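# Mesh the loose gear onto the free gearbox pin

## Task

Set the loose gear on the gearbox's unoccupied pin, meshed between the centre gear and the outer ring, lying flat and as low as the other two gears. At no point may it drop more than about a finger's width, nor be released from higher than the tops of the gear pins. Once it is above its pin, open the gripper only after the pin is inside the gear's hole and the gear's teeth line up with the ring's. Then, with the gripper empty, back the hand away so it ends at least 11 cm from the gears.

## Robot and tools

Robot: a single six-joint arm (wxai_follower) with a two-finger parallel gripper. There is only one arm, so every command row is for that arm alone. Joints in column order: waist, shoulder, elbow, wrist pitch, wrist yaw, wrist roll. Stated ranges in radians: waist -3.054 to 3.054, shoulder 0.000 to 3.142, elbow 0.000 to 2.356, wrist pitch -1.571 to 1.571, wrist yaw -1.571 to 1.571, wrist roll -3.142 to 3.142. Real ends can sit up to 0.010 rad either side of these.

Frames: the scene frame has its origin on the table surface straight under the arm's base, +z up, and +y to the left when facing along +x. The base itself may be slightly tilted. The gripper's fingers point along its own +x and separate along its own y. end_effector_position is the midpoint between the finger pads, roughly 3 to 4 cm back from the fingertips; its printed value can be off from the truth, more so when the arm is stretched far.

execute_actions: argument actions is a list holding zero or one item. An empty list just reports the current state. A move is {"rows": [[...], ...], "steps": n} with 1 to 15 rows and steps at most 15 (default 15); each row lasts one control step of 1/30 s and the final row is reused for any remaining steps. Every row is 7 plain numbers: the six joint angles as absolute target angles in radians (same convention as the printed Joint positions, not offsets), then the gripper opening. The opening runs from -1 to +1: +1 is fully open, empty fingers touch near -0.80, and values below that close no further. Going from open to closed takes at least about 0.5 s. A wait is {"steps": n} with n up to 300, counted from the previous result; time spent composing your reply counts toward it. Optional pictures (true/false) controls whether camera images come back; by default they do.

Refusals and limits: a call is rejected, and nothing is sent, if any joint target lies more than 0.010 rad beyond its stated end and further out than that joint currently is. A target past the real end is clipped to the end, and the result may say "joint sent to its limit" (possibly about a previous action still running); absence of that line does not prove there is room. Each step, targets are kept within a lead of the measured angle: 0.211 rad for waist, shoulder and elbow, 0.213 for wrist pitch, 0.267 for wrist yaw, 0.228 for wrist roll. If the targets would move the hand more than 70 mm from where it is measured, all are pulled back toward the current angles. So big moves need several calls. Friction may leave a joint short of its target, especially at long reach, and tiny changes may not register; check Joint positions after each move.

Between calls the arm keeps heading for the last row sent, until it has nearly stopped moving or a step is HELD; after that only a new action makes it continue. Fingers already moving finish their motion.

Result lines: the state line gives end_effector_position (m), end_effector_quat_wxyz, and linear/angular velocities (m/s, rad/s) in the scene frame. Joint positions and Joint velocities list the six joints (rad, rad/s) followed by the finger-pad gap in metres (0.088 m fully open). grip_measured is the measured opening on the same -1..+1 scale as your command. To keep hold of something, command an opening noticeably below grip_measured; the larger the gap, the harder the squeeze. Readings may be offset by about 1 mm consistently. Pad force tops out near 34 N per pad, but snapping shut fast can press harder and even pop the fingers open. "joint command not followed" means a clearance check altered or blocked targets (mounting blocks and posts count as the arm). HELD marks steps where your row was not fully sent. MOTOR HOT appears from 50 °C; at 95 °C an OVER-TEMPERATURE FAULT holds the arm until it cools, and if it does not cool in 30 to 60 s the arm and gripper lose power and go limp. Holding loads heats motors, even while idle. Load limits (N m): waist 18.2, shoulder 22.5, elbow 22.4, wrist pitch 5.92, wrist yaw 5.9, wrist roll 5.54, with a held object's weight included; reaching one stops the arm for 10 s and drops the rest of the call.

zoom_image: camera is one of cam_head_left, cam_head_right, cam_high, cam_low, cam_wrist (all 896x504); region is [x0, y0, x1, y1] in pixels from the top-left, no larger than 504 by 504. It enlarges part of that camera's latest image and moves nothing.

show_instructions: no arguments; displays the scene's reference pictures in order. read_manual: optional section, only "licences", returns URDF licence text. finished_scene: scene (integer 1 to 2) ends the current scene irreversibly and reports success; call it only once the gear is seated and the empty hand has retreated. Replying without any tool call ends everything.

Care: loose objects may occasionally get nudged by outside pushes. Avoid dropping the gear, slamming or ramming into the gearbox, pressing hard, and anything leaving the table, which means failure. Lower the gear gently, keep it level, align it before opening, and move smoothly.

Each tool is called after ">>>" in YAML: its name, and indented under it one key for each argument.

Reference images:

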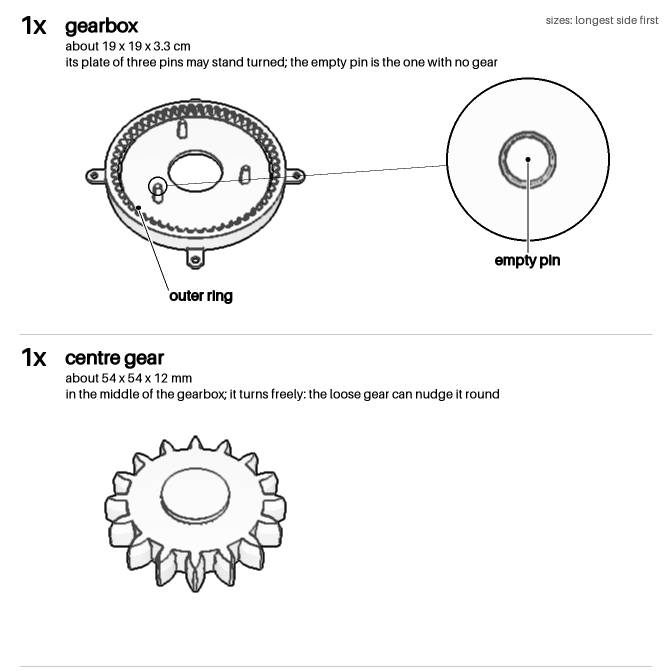

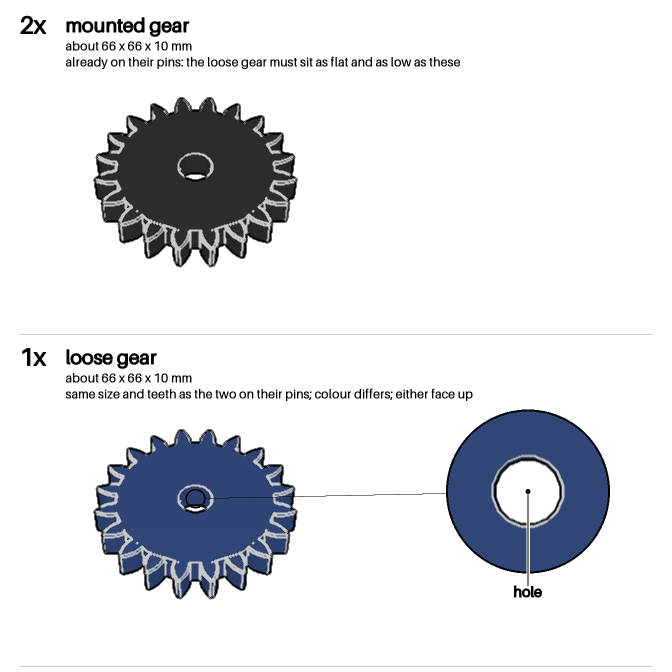

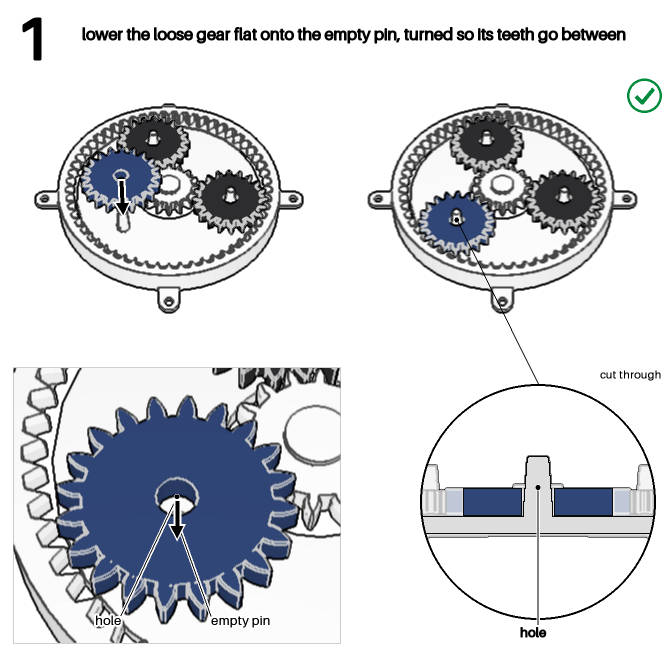

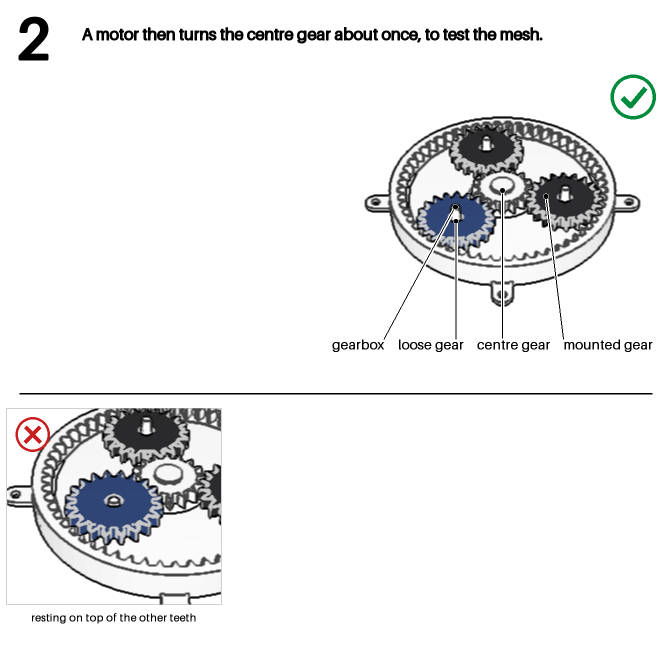

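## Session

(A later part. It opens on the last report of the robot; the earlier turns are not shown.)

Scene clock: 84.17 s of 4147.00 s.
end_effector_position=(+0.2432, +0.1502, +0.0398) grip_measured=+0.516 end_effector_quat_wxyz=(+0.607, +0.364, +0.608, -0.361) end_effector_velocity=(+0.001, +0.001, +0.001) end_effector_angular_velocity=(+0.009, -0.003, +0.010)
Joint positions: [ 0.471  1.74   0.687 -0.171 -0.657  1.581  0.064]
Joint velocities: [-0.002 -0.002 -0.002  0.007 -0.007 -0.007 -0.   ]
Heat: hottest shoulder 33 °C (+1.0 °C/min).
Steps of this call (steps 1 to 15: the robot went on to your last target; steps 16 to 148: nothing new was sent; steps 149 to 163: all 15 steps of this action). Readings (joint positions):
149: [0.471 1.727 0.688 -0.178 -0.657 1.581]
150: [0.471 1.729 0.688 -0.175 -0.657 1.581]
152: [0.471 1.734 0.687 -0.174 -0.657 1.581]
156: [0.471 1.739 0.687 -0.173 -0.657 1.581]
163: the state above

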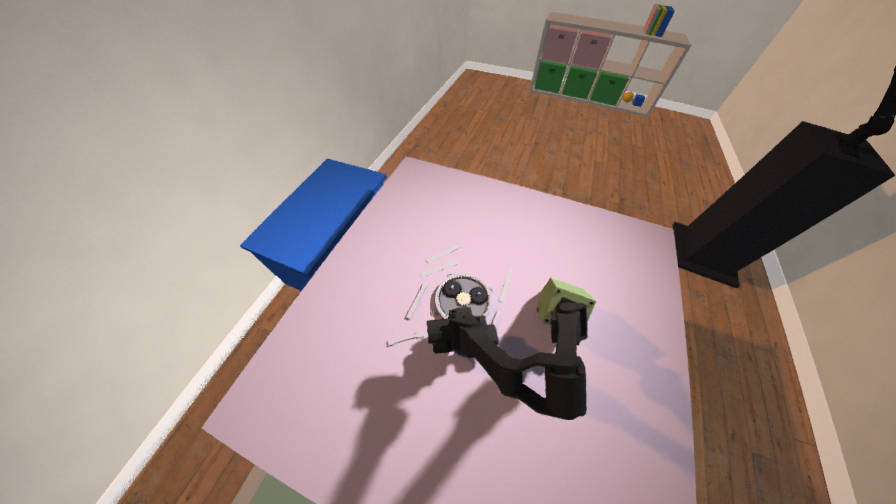

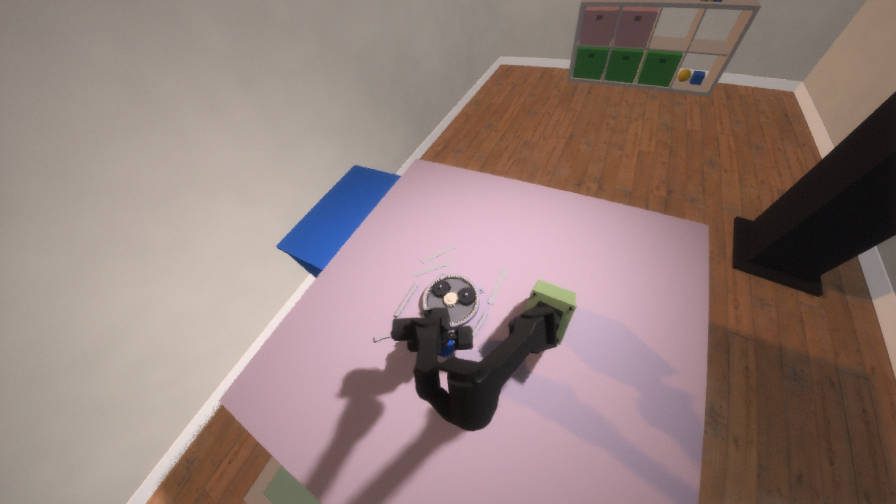

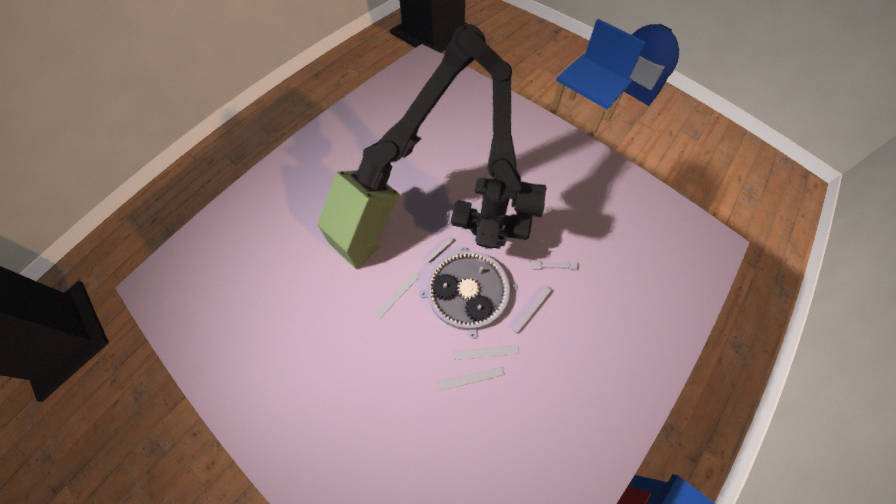

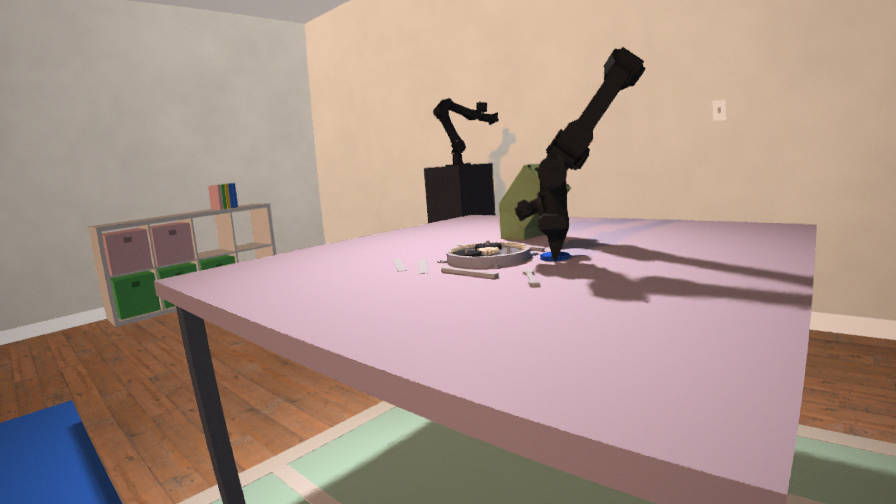

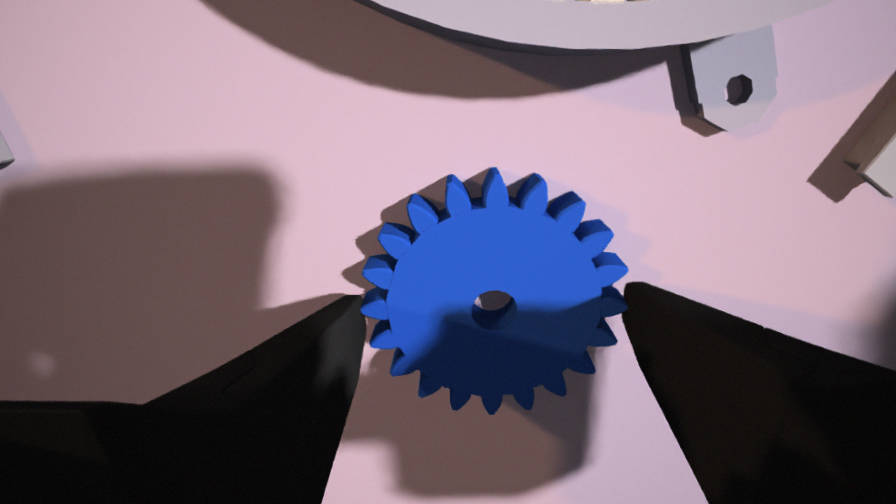

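>>> execute_actions:
  actions:
    - {"rows":[[0.437,1.69,0.694,-0.258,-0.665,1.54,0.25],[0.437,1.69,0.694,-0.258,-0.665,1.54,0.25],[0.437,1.69,0.694,-0.258,-0.665,1.54,0.25],[0.4,1.64,0.705,-0.338,-0.676,1.5,0.25],[0.4,1.64,0.705,-0.338,-0.676,1.5,0.25],[0.4,1.64,0.705,-0.338,-0.676,1.5,0.25],[0.33,1.61,0.7,-0.42,-0.69,1.48,0.25],[0.33,1.61,0.7,-0.42,-0.69,1.48,0.25],[0.33,1.61,0.7,-0.42,-0.69,1.48,0.25],[0.33,1.61,0.7,-0.42,-0.69,1.48,0.25],[0.23,1.72,0.79,-0.49,-0.71,1.45,0.25]],"steps":15}
  pictures: false

>>> execute_actions:
  actions:
    - {"rows":[[0.17,1.8,0.845,-0.52,-0.72,1.43,0.25],[0.17,1.8,0.845,-0.52,-0.72,1.43,0.25],[0.17,1.8,0.845,-0.52,-0.72,1.43,0.25],[0.116,1.878,0.894,-0.542,-0.727,1.42,0.25]],"steps":15}

Scene clock: 96.77 s of 4147.00 s.
end_effector_position=(+0.2580, +0.1239, +0.0906) grip_measured=+0.517 end_effector_quat_wxyz=(+0.585, +0.402, +0.576, -0.404) end_effector_velocity=(+0.056, -0.065, +0.056) end_effector_angular_velocity=(+0.006, -0.025, -0.353)
Joint positions: [ 0.265  1.689  0.761 -0.454 -0.697  1.467  0.064]
Joint velocities: [-0.364  0.178  0.222 -0.315 -0.066 -0.095  0.   ]
Heat: hottest shoulder 33 °C (+1.0 °C/min).
Steps of this call (steps 1 to 15: the robot went on to your last target; steps 16 to 363: nothing new was sent; steps 364 to 378: all 15 steps of this action). Readings (joint positions):
364: [0.470 1.739 0.687 -0.179 -0.657 1.579]
365: [0.465 1.734 0.688 -0.200 -0.657 1.572]
367: [0.452 1.719 0.689 -0.238 -0.660 1.554]
371: [0.399 1.663 0.694 -0.333 -0.676 1.513]
378: the state above

Scene clock: 97.27 s of 4147.00 s.
end_effector_position=(+0.2866, +0.0849, +0.0976) grip_measured=+0.517 end_effector_quat_wxyz=(+0.547, +0.445, +0.549, -0.449) end_effector_velocity=(+0.006, -0.004, +0.003) end_effector_angular_velocity=(+0.006, -0.001, -0.006)
Joint positions: [ 0.125  1.864  0.883 -0.539 -0.723  1.425  0.064]
Joint velocities: [-0.022  0.022  0.027 -0.022 -0.007 -0.022  0.   ]
Heat: hottest shoulder 33 °C (+1.0 °C/min).
Steps of this call (steps 1 to 15: all 15 steps of this action). Readings (joint positions):
1: [0.252 1.701 0.772 -0.471 -0.703 1.460]
2: [0.236 1.719 0.787 -0.483 -0.709 1.455]
4: [0.204 1.762 0.818 -0.501 -0.713 1.444]
8: [0.142 1.840 0.865 -0.526 -0.717 1.431]
15: the state above

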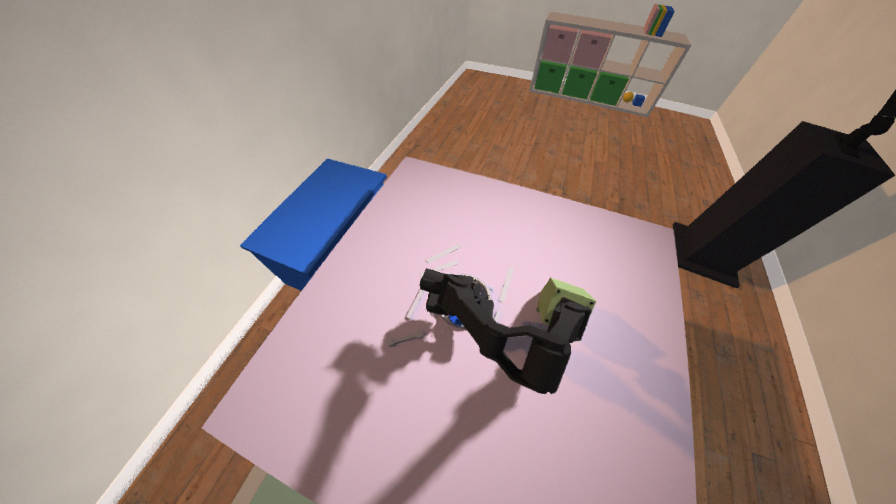

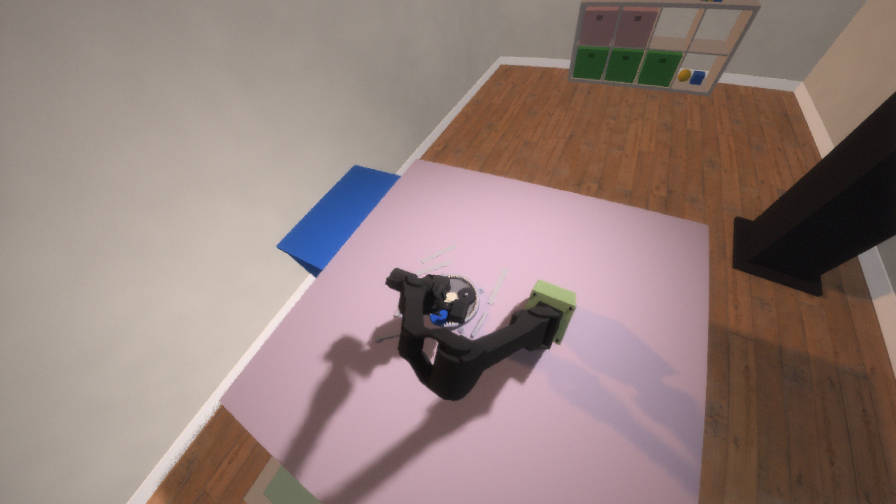

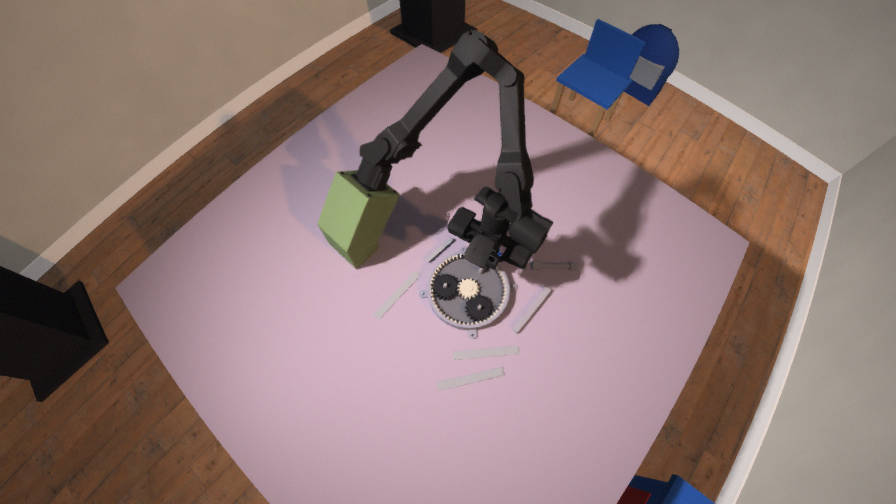

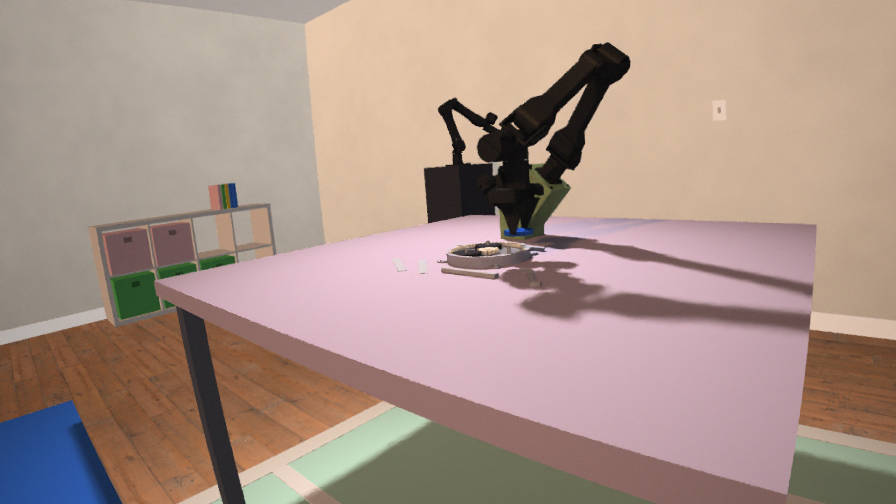

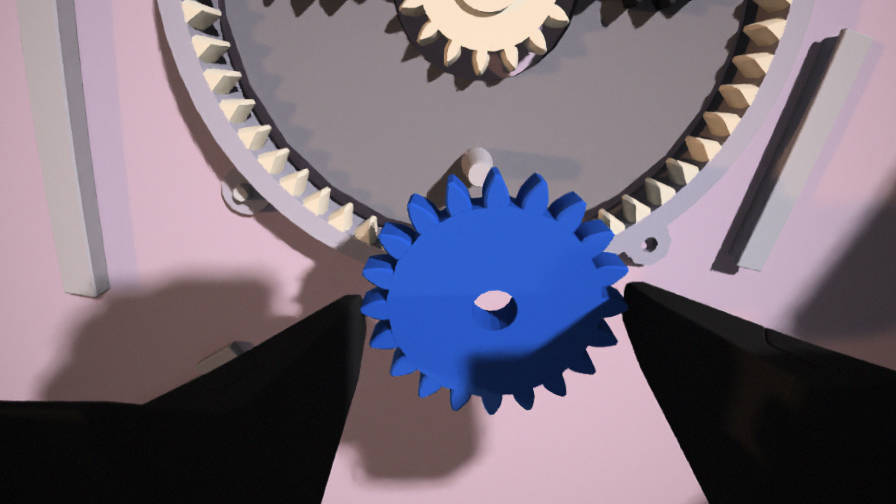

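>>> execute_actions:
  actions:
    - {"rows":[[0.1,1.92,0.897,-0.51,-0.727,1.4,0.25],[0.1,1.92,0.897,-0.51,-0.727,1.4,0.25],[0.1,1.92,0.897,-0.51,-0.727,1.4,0.25],[0.1,1.92,0.897,-0.51,-0.727,1.4,0.25],[0.083,1.984,0.903,-0.469,-0.728,1.39,0.25]],"steps":15}
  pictures: false

>>> execute_actions:
  actions:
    - {"rows":[[0.083,1.984,0.903,-0.469,-0.728,1.39,0.25]],"steps":10}

Scene clock: 107.03 s of 4147.00 s.
end_effector_position=(+0.2942, +0.0603, +0.0844) grip_measured=+0.517 end_effector_quat_wxyz=(+0.543, +0.450, +0.546, -0.452) end_effector_velocity=(-0.001, -0.006, -0.002) end_effector_angular_velocity=(-0.007, +0.004, +0.008)
Joint positions: [ 0.09   1.971  0.895 -0.473 -0.727  1.395  0.064]
Joint velocities: [-0.007  0.017 -0.002  0.007  0.007 -0.022 -0.   ]
Heat: hottest waist 33 °C (+1.0 °C/min).
Steps of this call (steps 1 to 15: the robot went on to your last target; steps 16 to 278: nothing new was sent; steps 279 to 293: all 15 steps of this action). Readings (joint positions):
279: [0.121 1.873 0.887 -0.540 -0.725 1.421]
280: [0.119 1.879 0.888 -0.532 -0.726 1.417]
282: [0.112 1.894 0.890 -0.522 -0.726 1.411]
286: [0.097 1.946 0.895 -0.488 -0.727 1.400]
293: the state above

Scene clock: 107.37 s of 4147.00 s.
end_effector_position=(+0.2946, +0.0595, +0.0840) grip_measured=+0.517 end_effector_quat_wxyz=(+0.543, +0.450, +0.546, -0.452) end_effector_velocity=(-0.005, -0.000, -0.000) end_effector_angular_velocity=(+0.007, +0.019, -0.012)
Joint positions: [ 0.089  1.974  0.895 -0.471 -0.727  1.394  0.064]
Joint velocities: [-0.002  0.002 -0.002 -0.022 -0.007 -0.007  0.   ]
Heat: hottest waist 33 °C (+1.0 °C/min).
Steps of this call (steps 1 to 10: all 10 steps of this action). Readings (joint positions):
1: [0.090 1.971 0.895 -0.473 -0.727 1.395]
2: [0.090 1.972 0.895 -0.472 -0.727 1.395]
4: [0.089 1.973 0.895 -0.471 -0.727 1.394]
8: [0.089 1.974 0.895 -0.471 -0.727 1.394]
10: the state above

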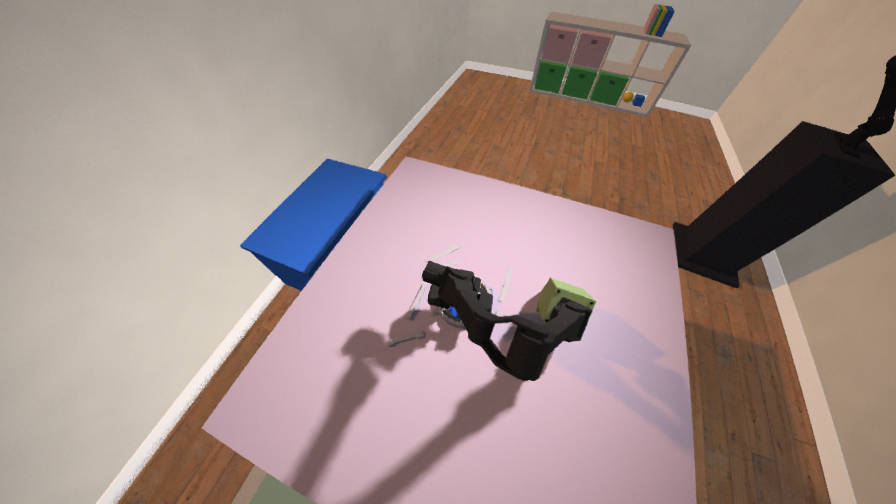

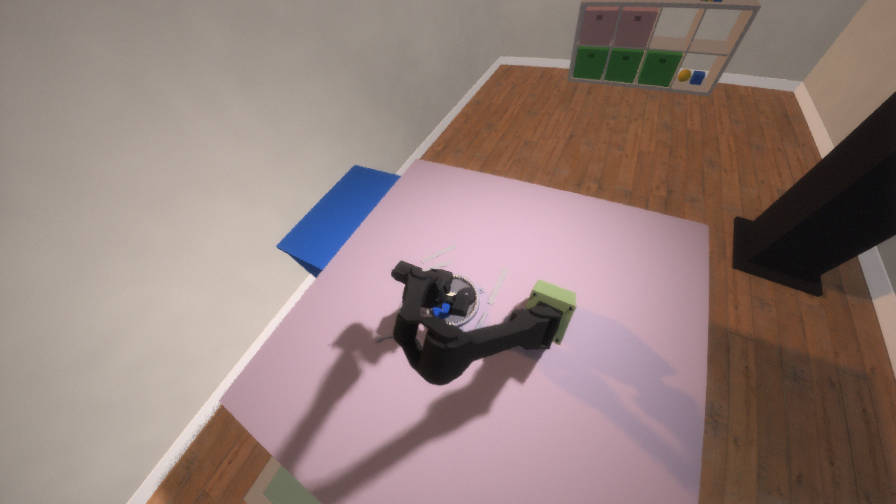

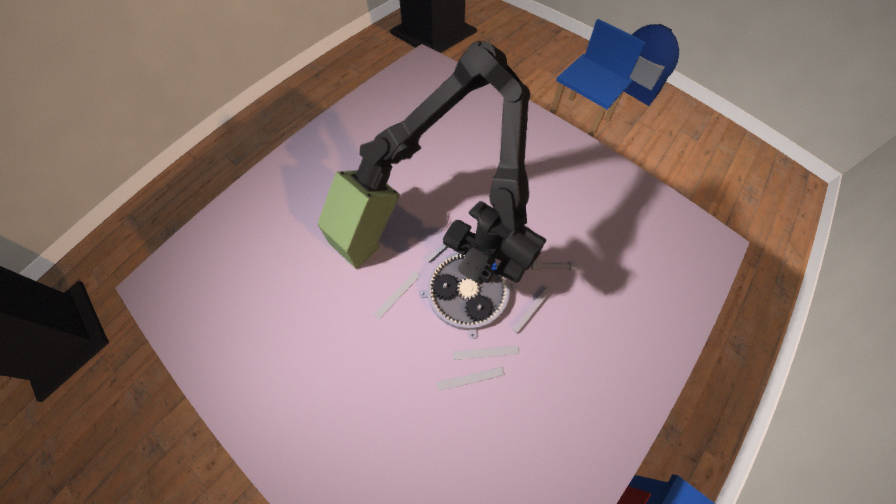

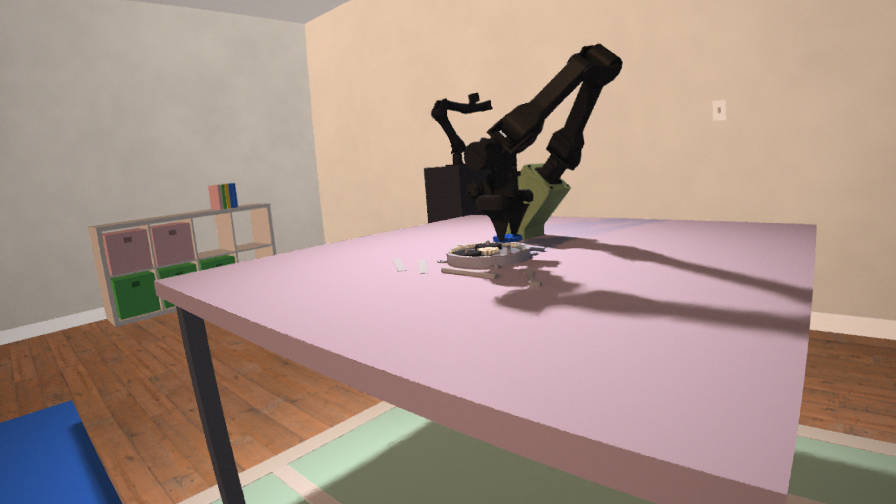

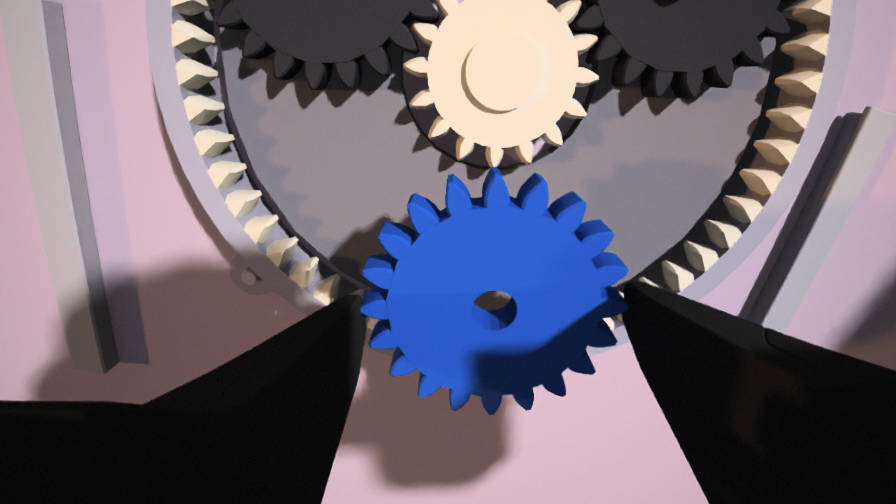

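>>> execute_actions:
  actions:
    - {"rows":[[0.1,1.995,0.895,-0.443,-0.728,1.404,0.25],[0.1,1.995,0.895,-0.443,-0.728,1.404,0.25],[0.1,1.995,0.895,-0.443,-0.728,1.404,0.25],[0.1,1.995,0.895,-0.443,-0.728,1.404,0.25],[0.117,2.012,0.885,-0.395,-0.727,1.43,0.25]],"steps":15}

Scene clock: 113.20 s of 4147.00 s.
end_effector_position=(+0.2991, +0.0602, +0.0725) grip_measured=+0.517 end_effector_quat_wxyz=(+0.549, +0.449, +0.547, -0.445) end_effector_velocity=(+0.002, +0.001, -0.001) end_effector_angular_velocity=(+0.008, -0.011, +0.006)
Joint positions: [ 0.116  2.002  0.891 -0.4   -0.727  1.424  0.064]
Joint velocities: [ 0.002  0.002 -0.002  0.022 -0.007  0.007  0.   ]
Heat: hottest waist 34 °C (+1.0 °C/min).
Steps of this call (steps 1 to 15: the robot went on to your last target; steps 16 to 160: nothing new was sent; steps 161 to 175: all 15 steps of this action). Readings (joint positions):
161: [0.089 1.976 0.896 -0.468 -0.727 1.394]
162: [0.090 1.977 0.896 -0.461 -0.727 1.394]
164: [0.093 1.981 0.896 -0.453 -0.727 1.395]
168: [0.108 1.995 0.894 -0.416 -0.727 1.414]
175: the state above

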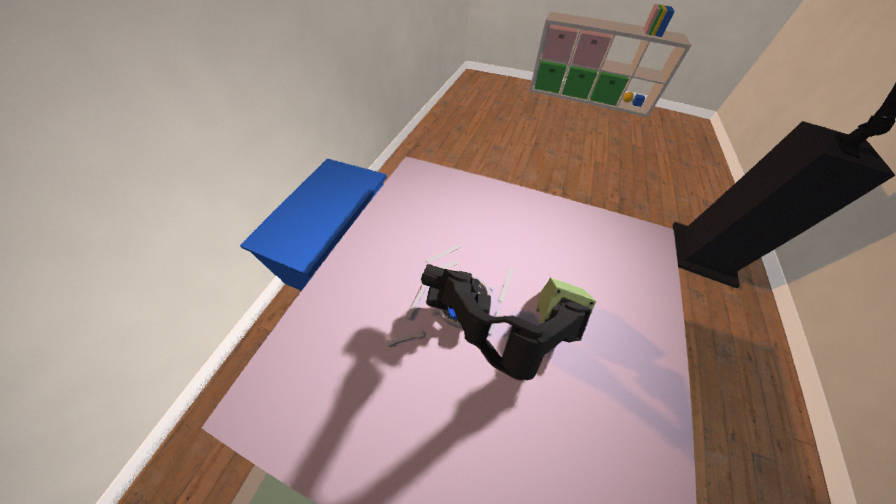

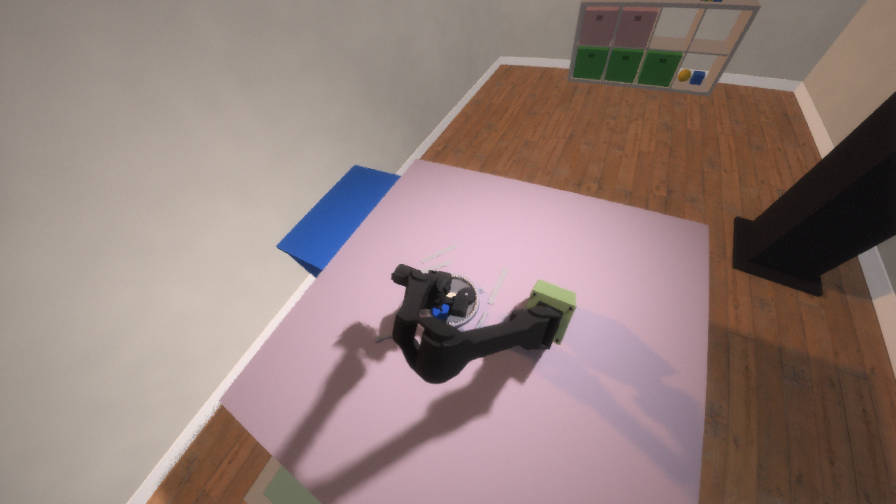

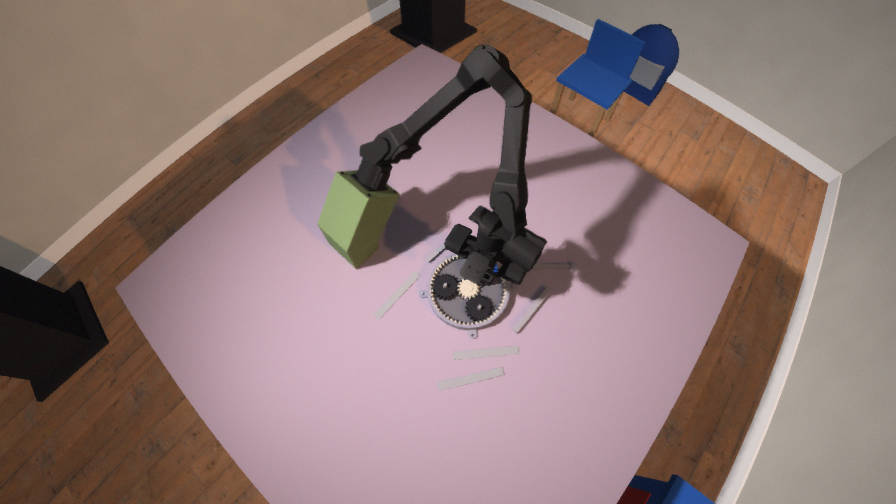

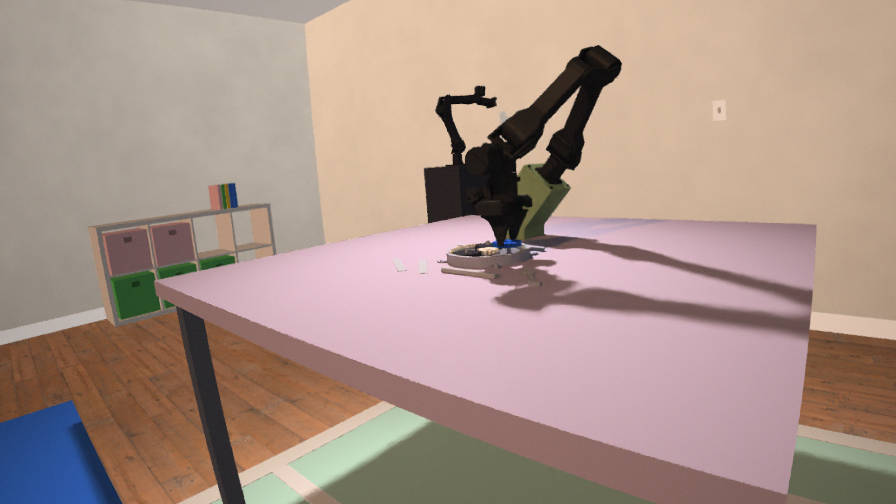

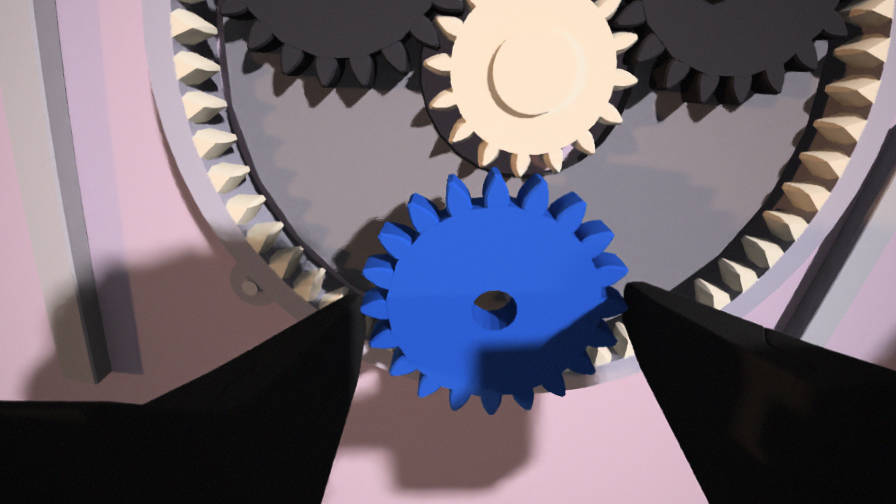

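>>> execute_actions:
  actions:
    - {"rows":[[0.117,2.012,0.897,-0.395,-0.727,1.43,0.25]],"steps":10}

>>> zoom_image:
  camera: "cam_wrist"
  region: [340,0,760,420]

>>> zoom_image:
  camera: "cam_low"
  region: [430,200,570,280]

Scene clock: 120.53 s of 4147.00 s.
end_effector_position=(+0.2993, +0.0598, +0.0724) grip_measured=+0.517 end_effector_quat_wxyz=(+0.550, +0.449, +0.546, -0.445) end_effector_velocity=(-0.004, +0.004, +0.000) end_effector_angular_velocity=(+0.036, +0.010, -0.002)
Joint positions: [ 0.115  2.002  0.89  -0.396 -0.727  1.427  0.064]
Joint velocities: [-0.002 -0.002 -0.007 -0.007 -0.037 -0.007 -0.   ]
Heat: hottest waist 34 °C (+1.0 °C/min).
Steps of this call (steps 1 to 15: the robot went on to your last target; steps 16 to 210: nothing new was sent; steps 211 to 220: all 10 steps of this action). Readings (joint positions):
211: [0.115 2.002 0.890 -0.396 -0.727 1.427]
212: [0.115 2.002 0.890 -0.396 -0.727 1.427]
214: [0.115 2.002 0.890 -0.396 -0.727 1.427]
218: [0.115 2.002 0.890 -0.396 -0.727 1.427]
220: the state above

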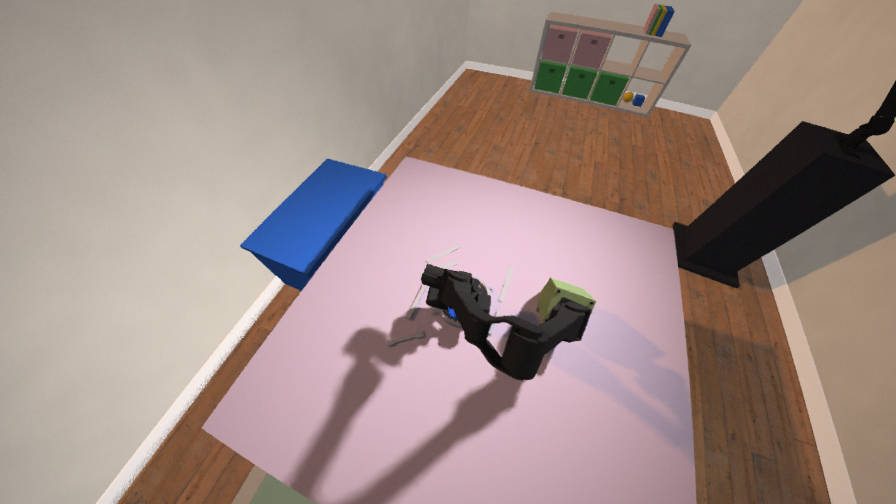

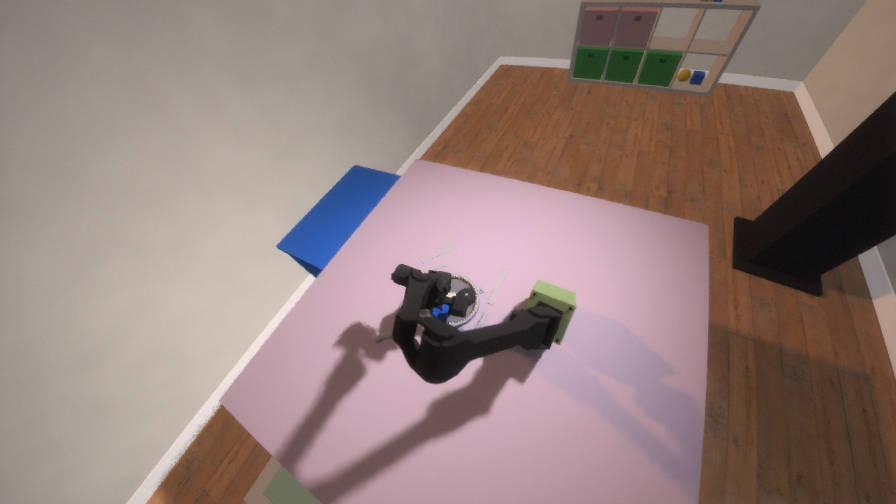

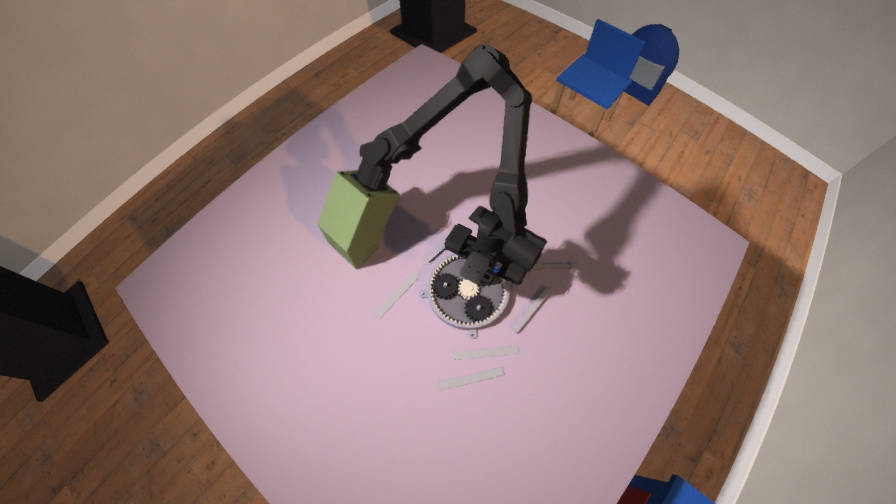

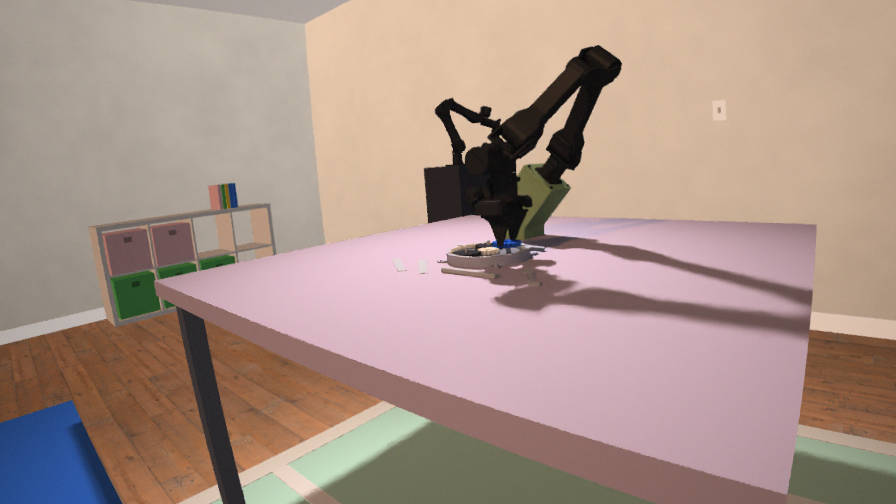

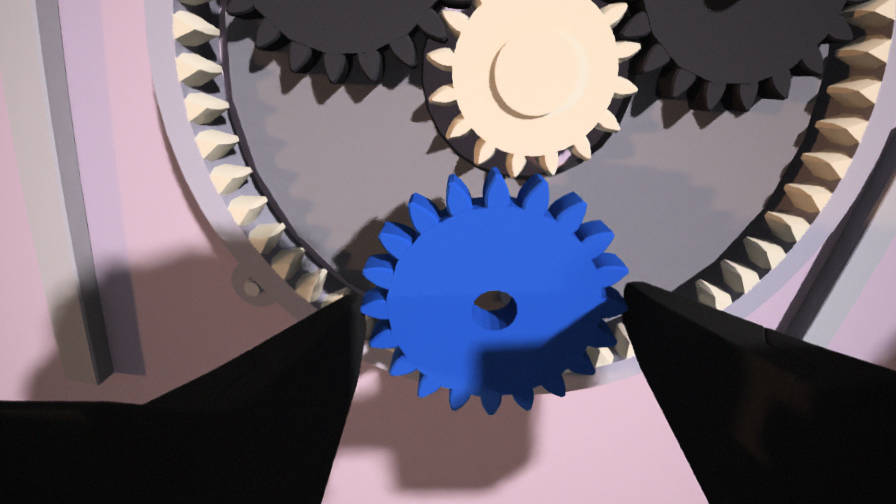

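Region (340, 0, 760, 420) of cam_wrist's 896x504 image, scaled by 1.200, with more detail than that image has.

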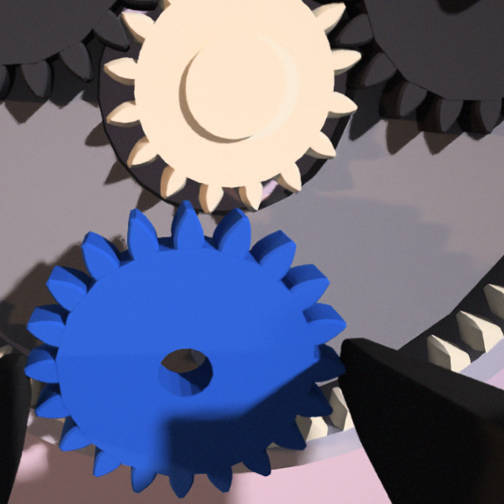

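Region (430, 200, 570, 280) of cam_low's 896x504 image, scaled by 3.600, with more detail than that image has; it fills the top 288 rows of this view, and the rest is white.

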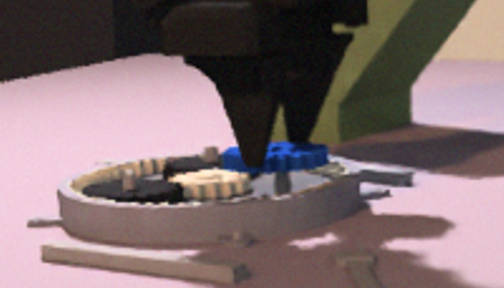

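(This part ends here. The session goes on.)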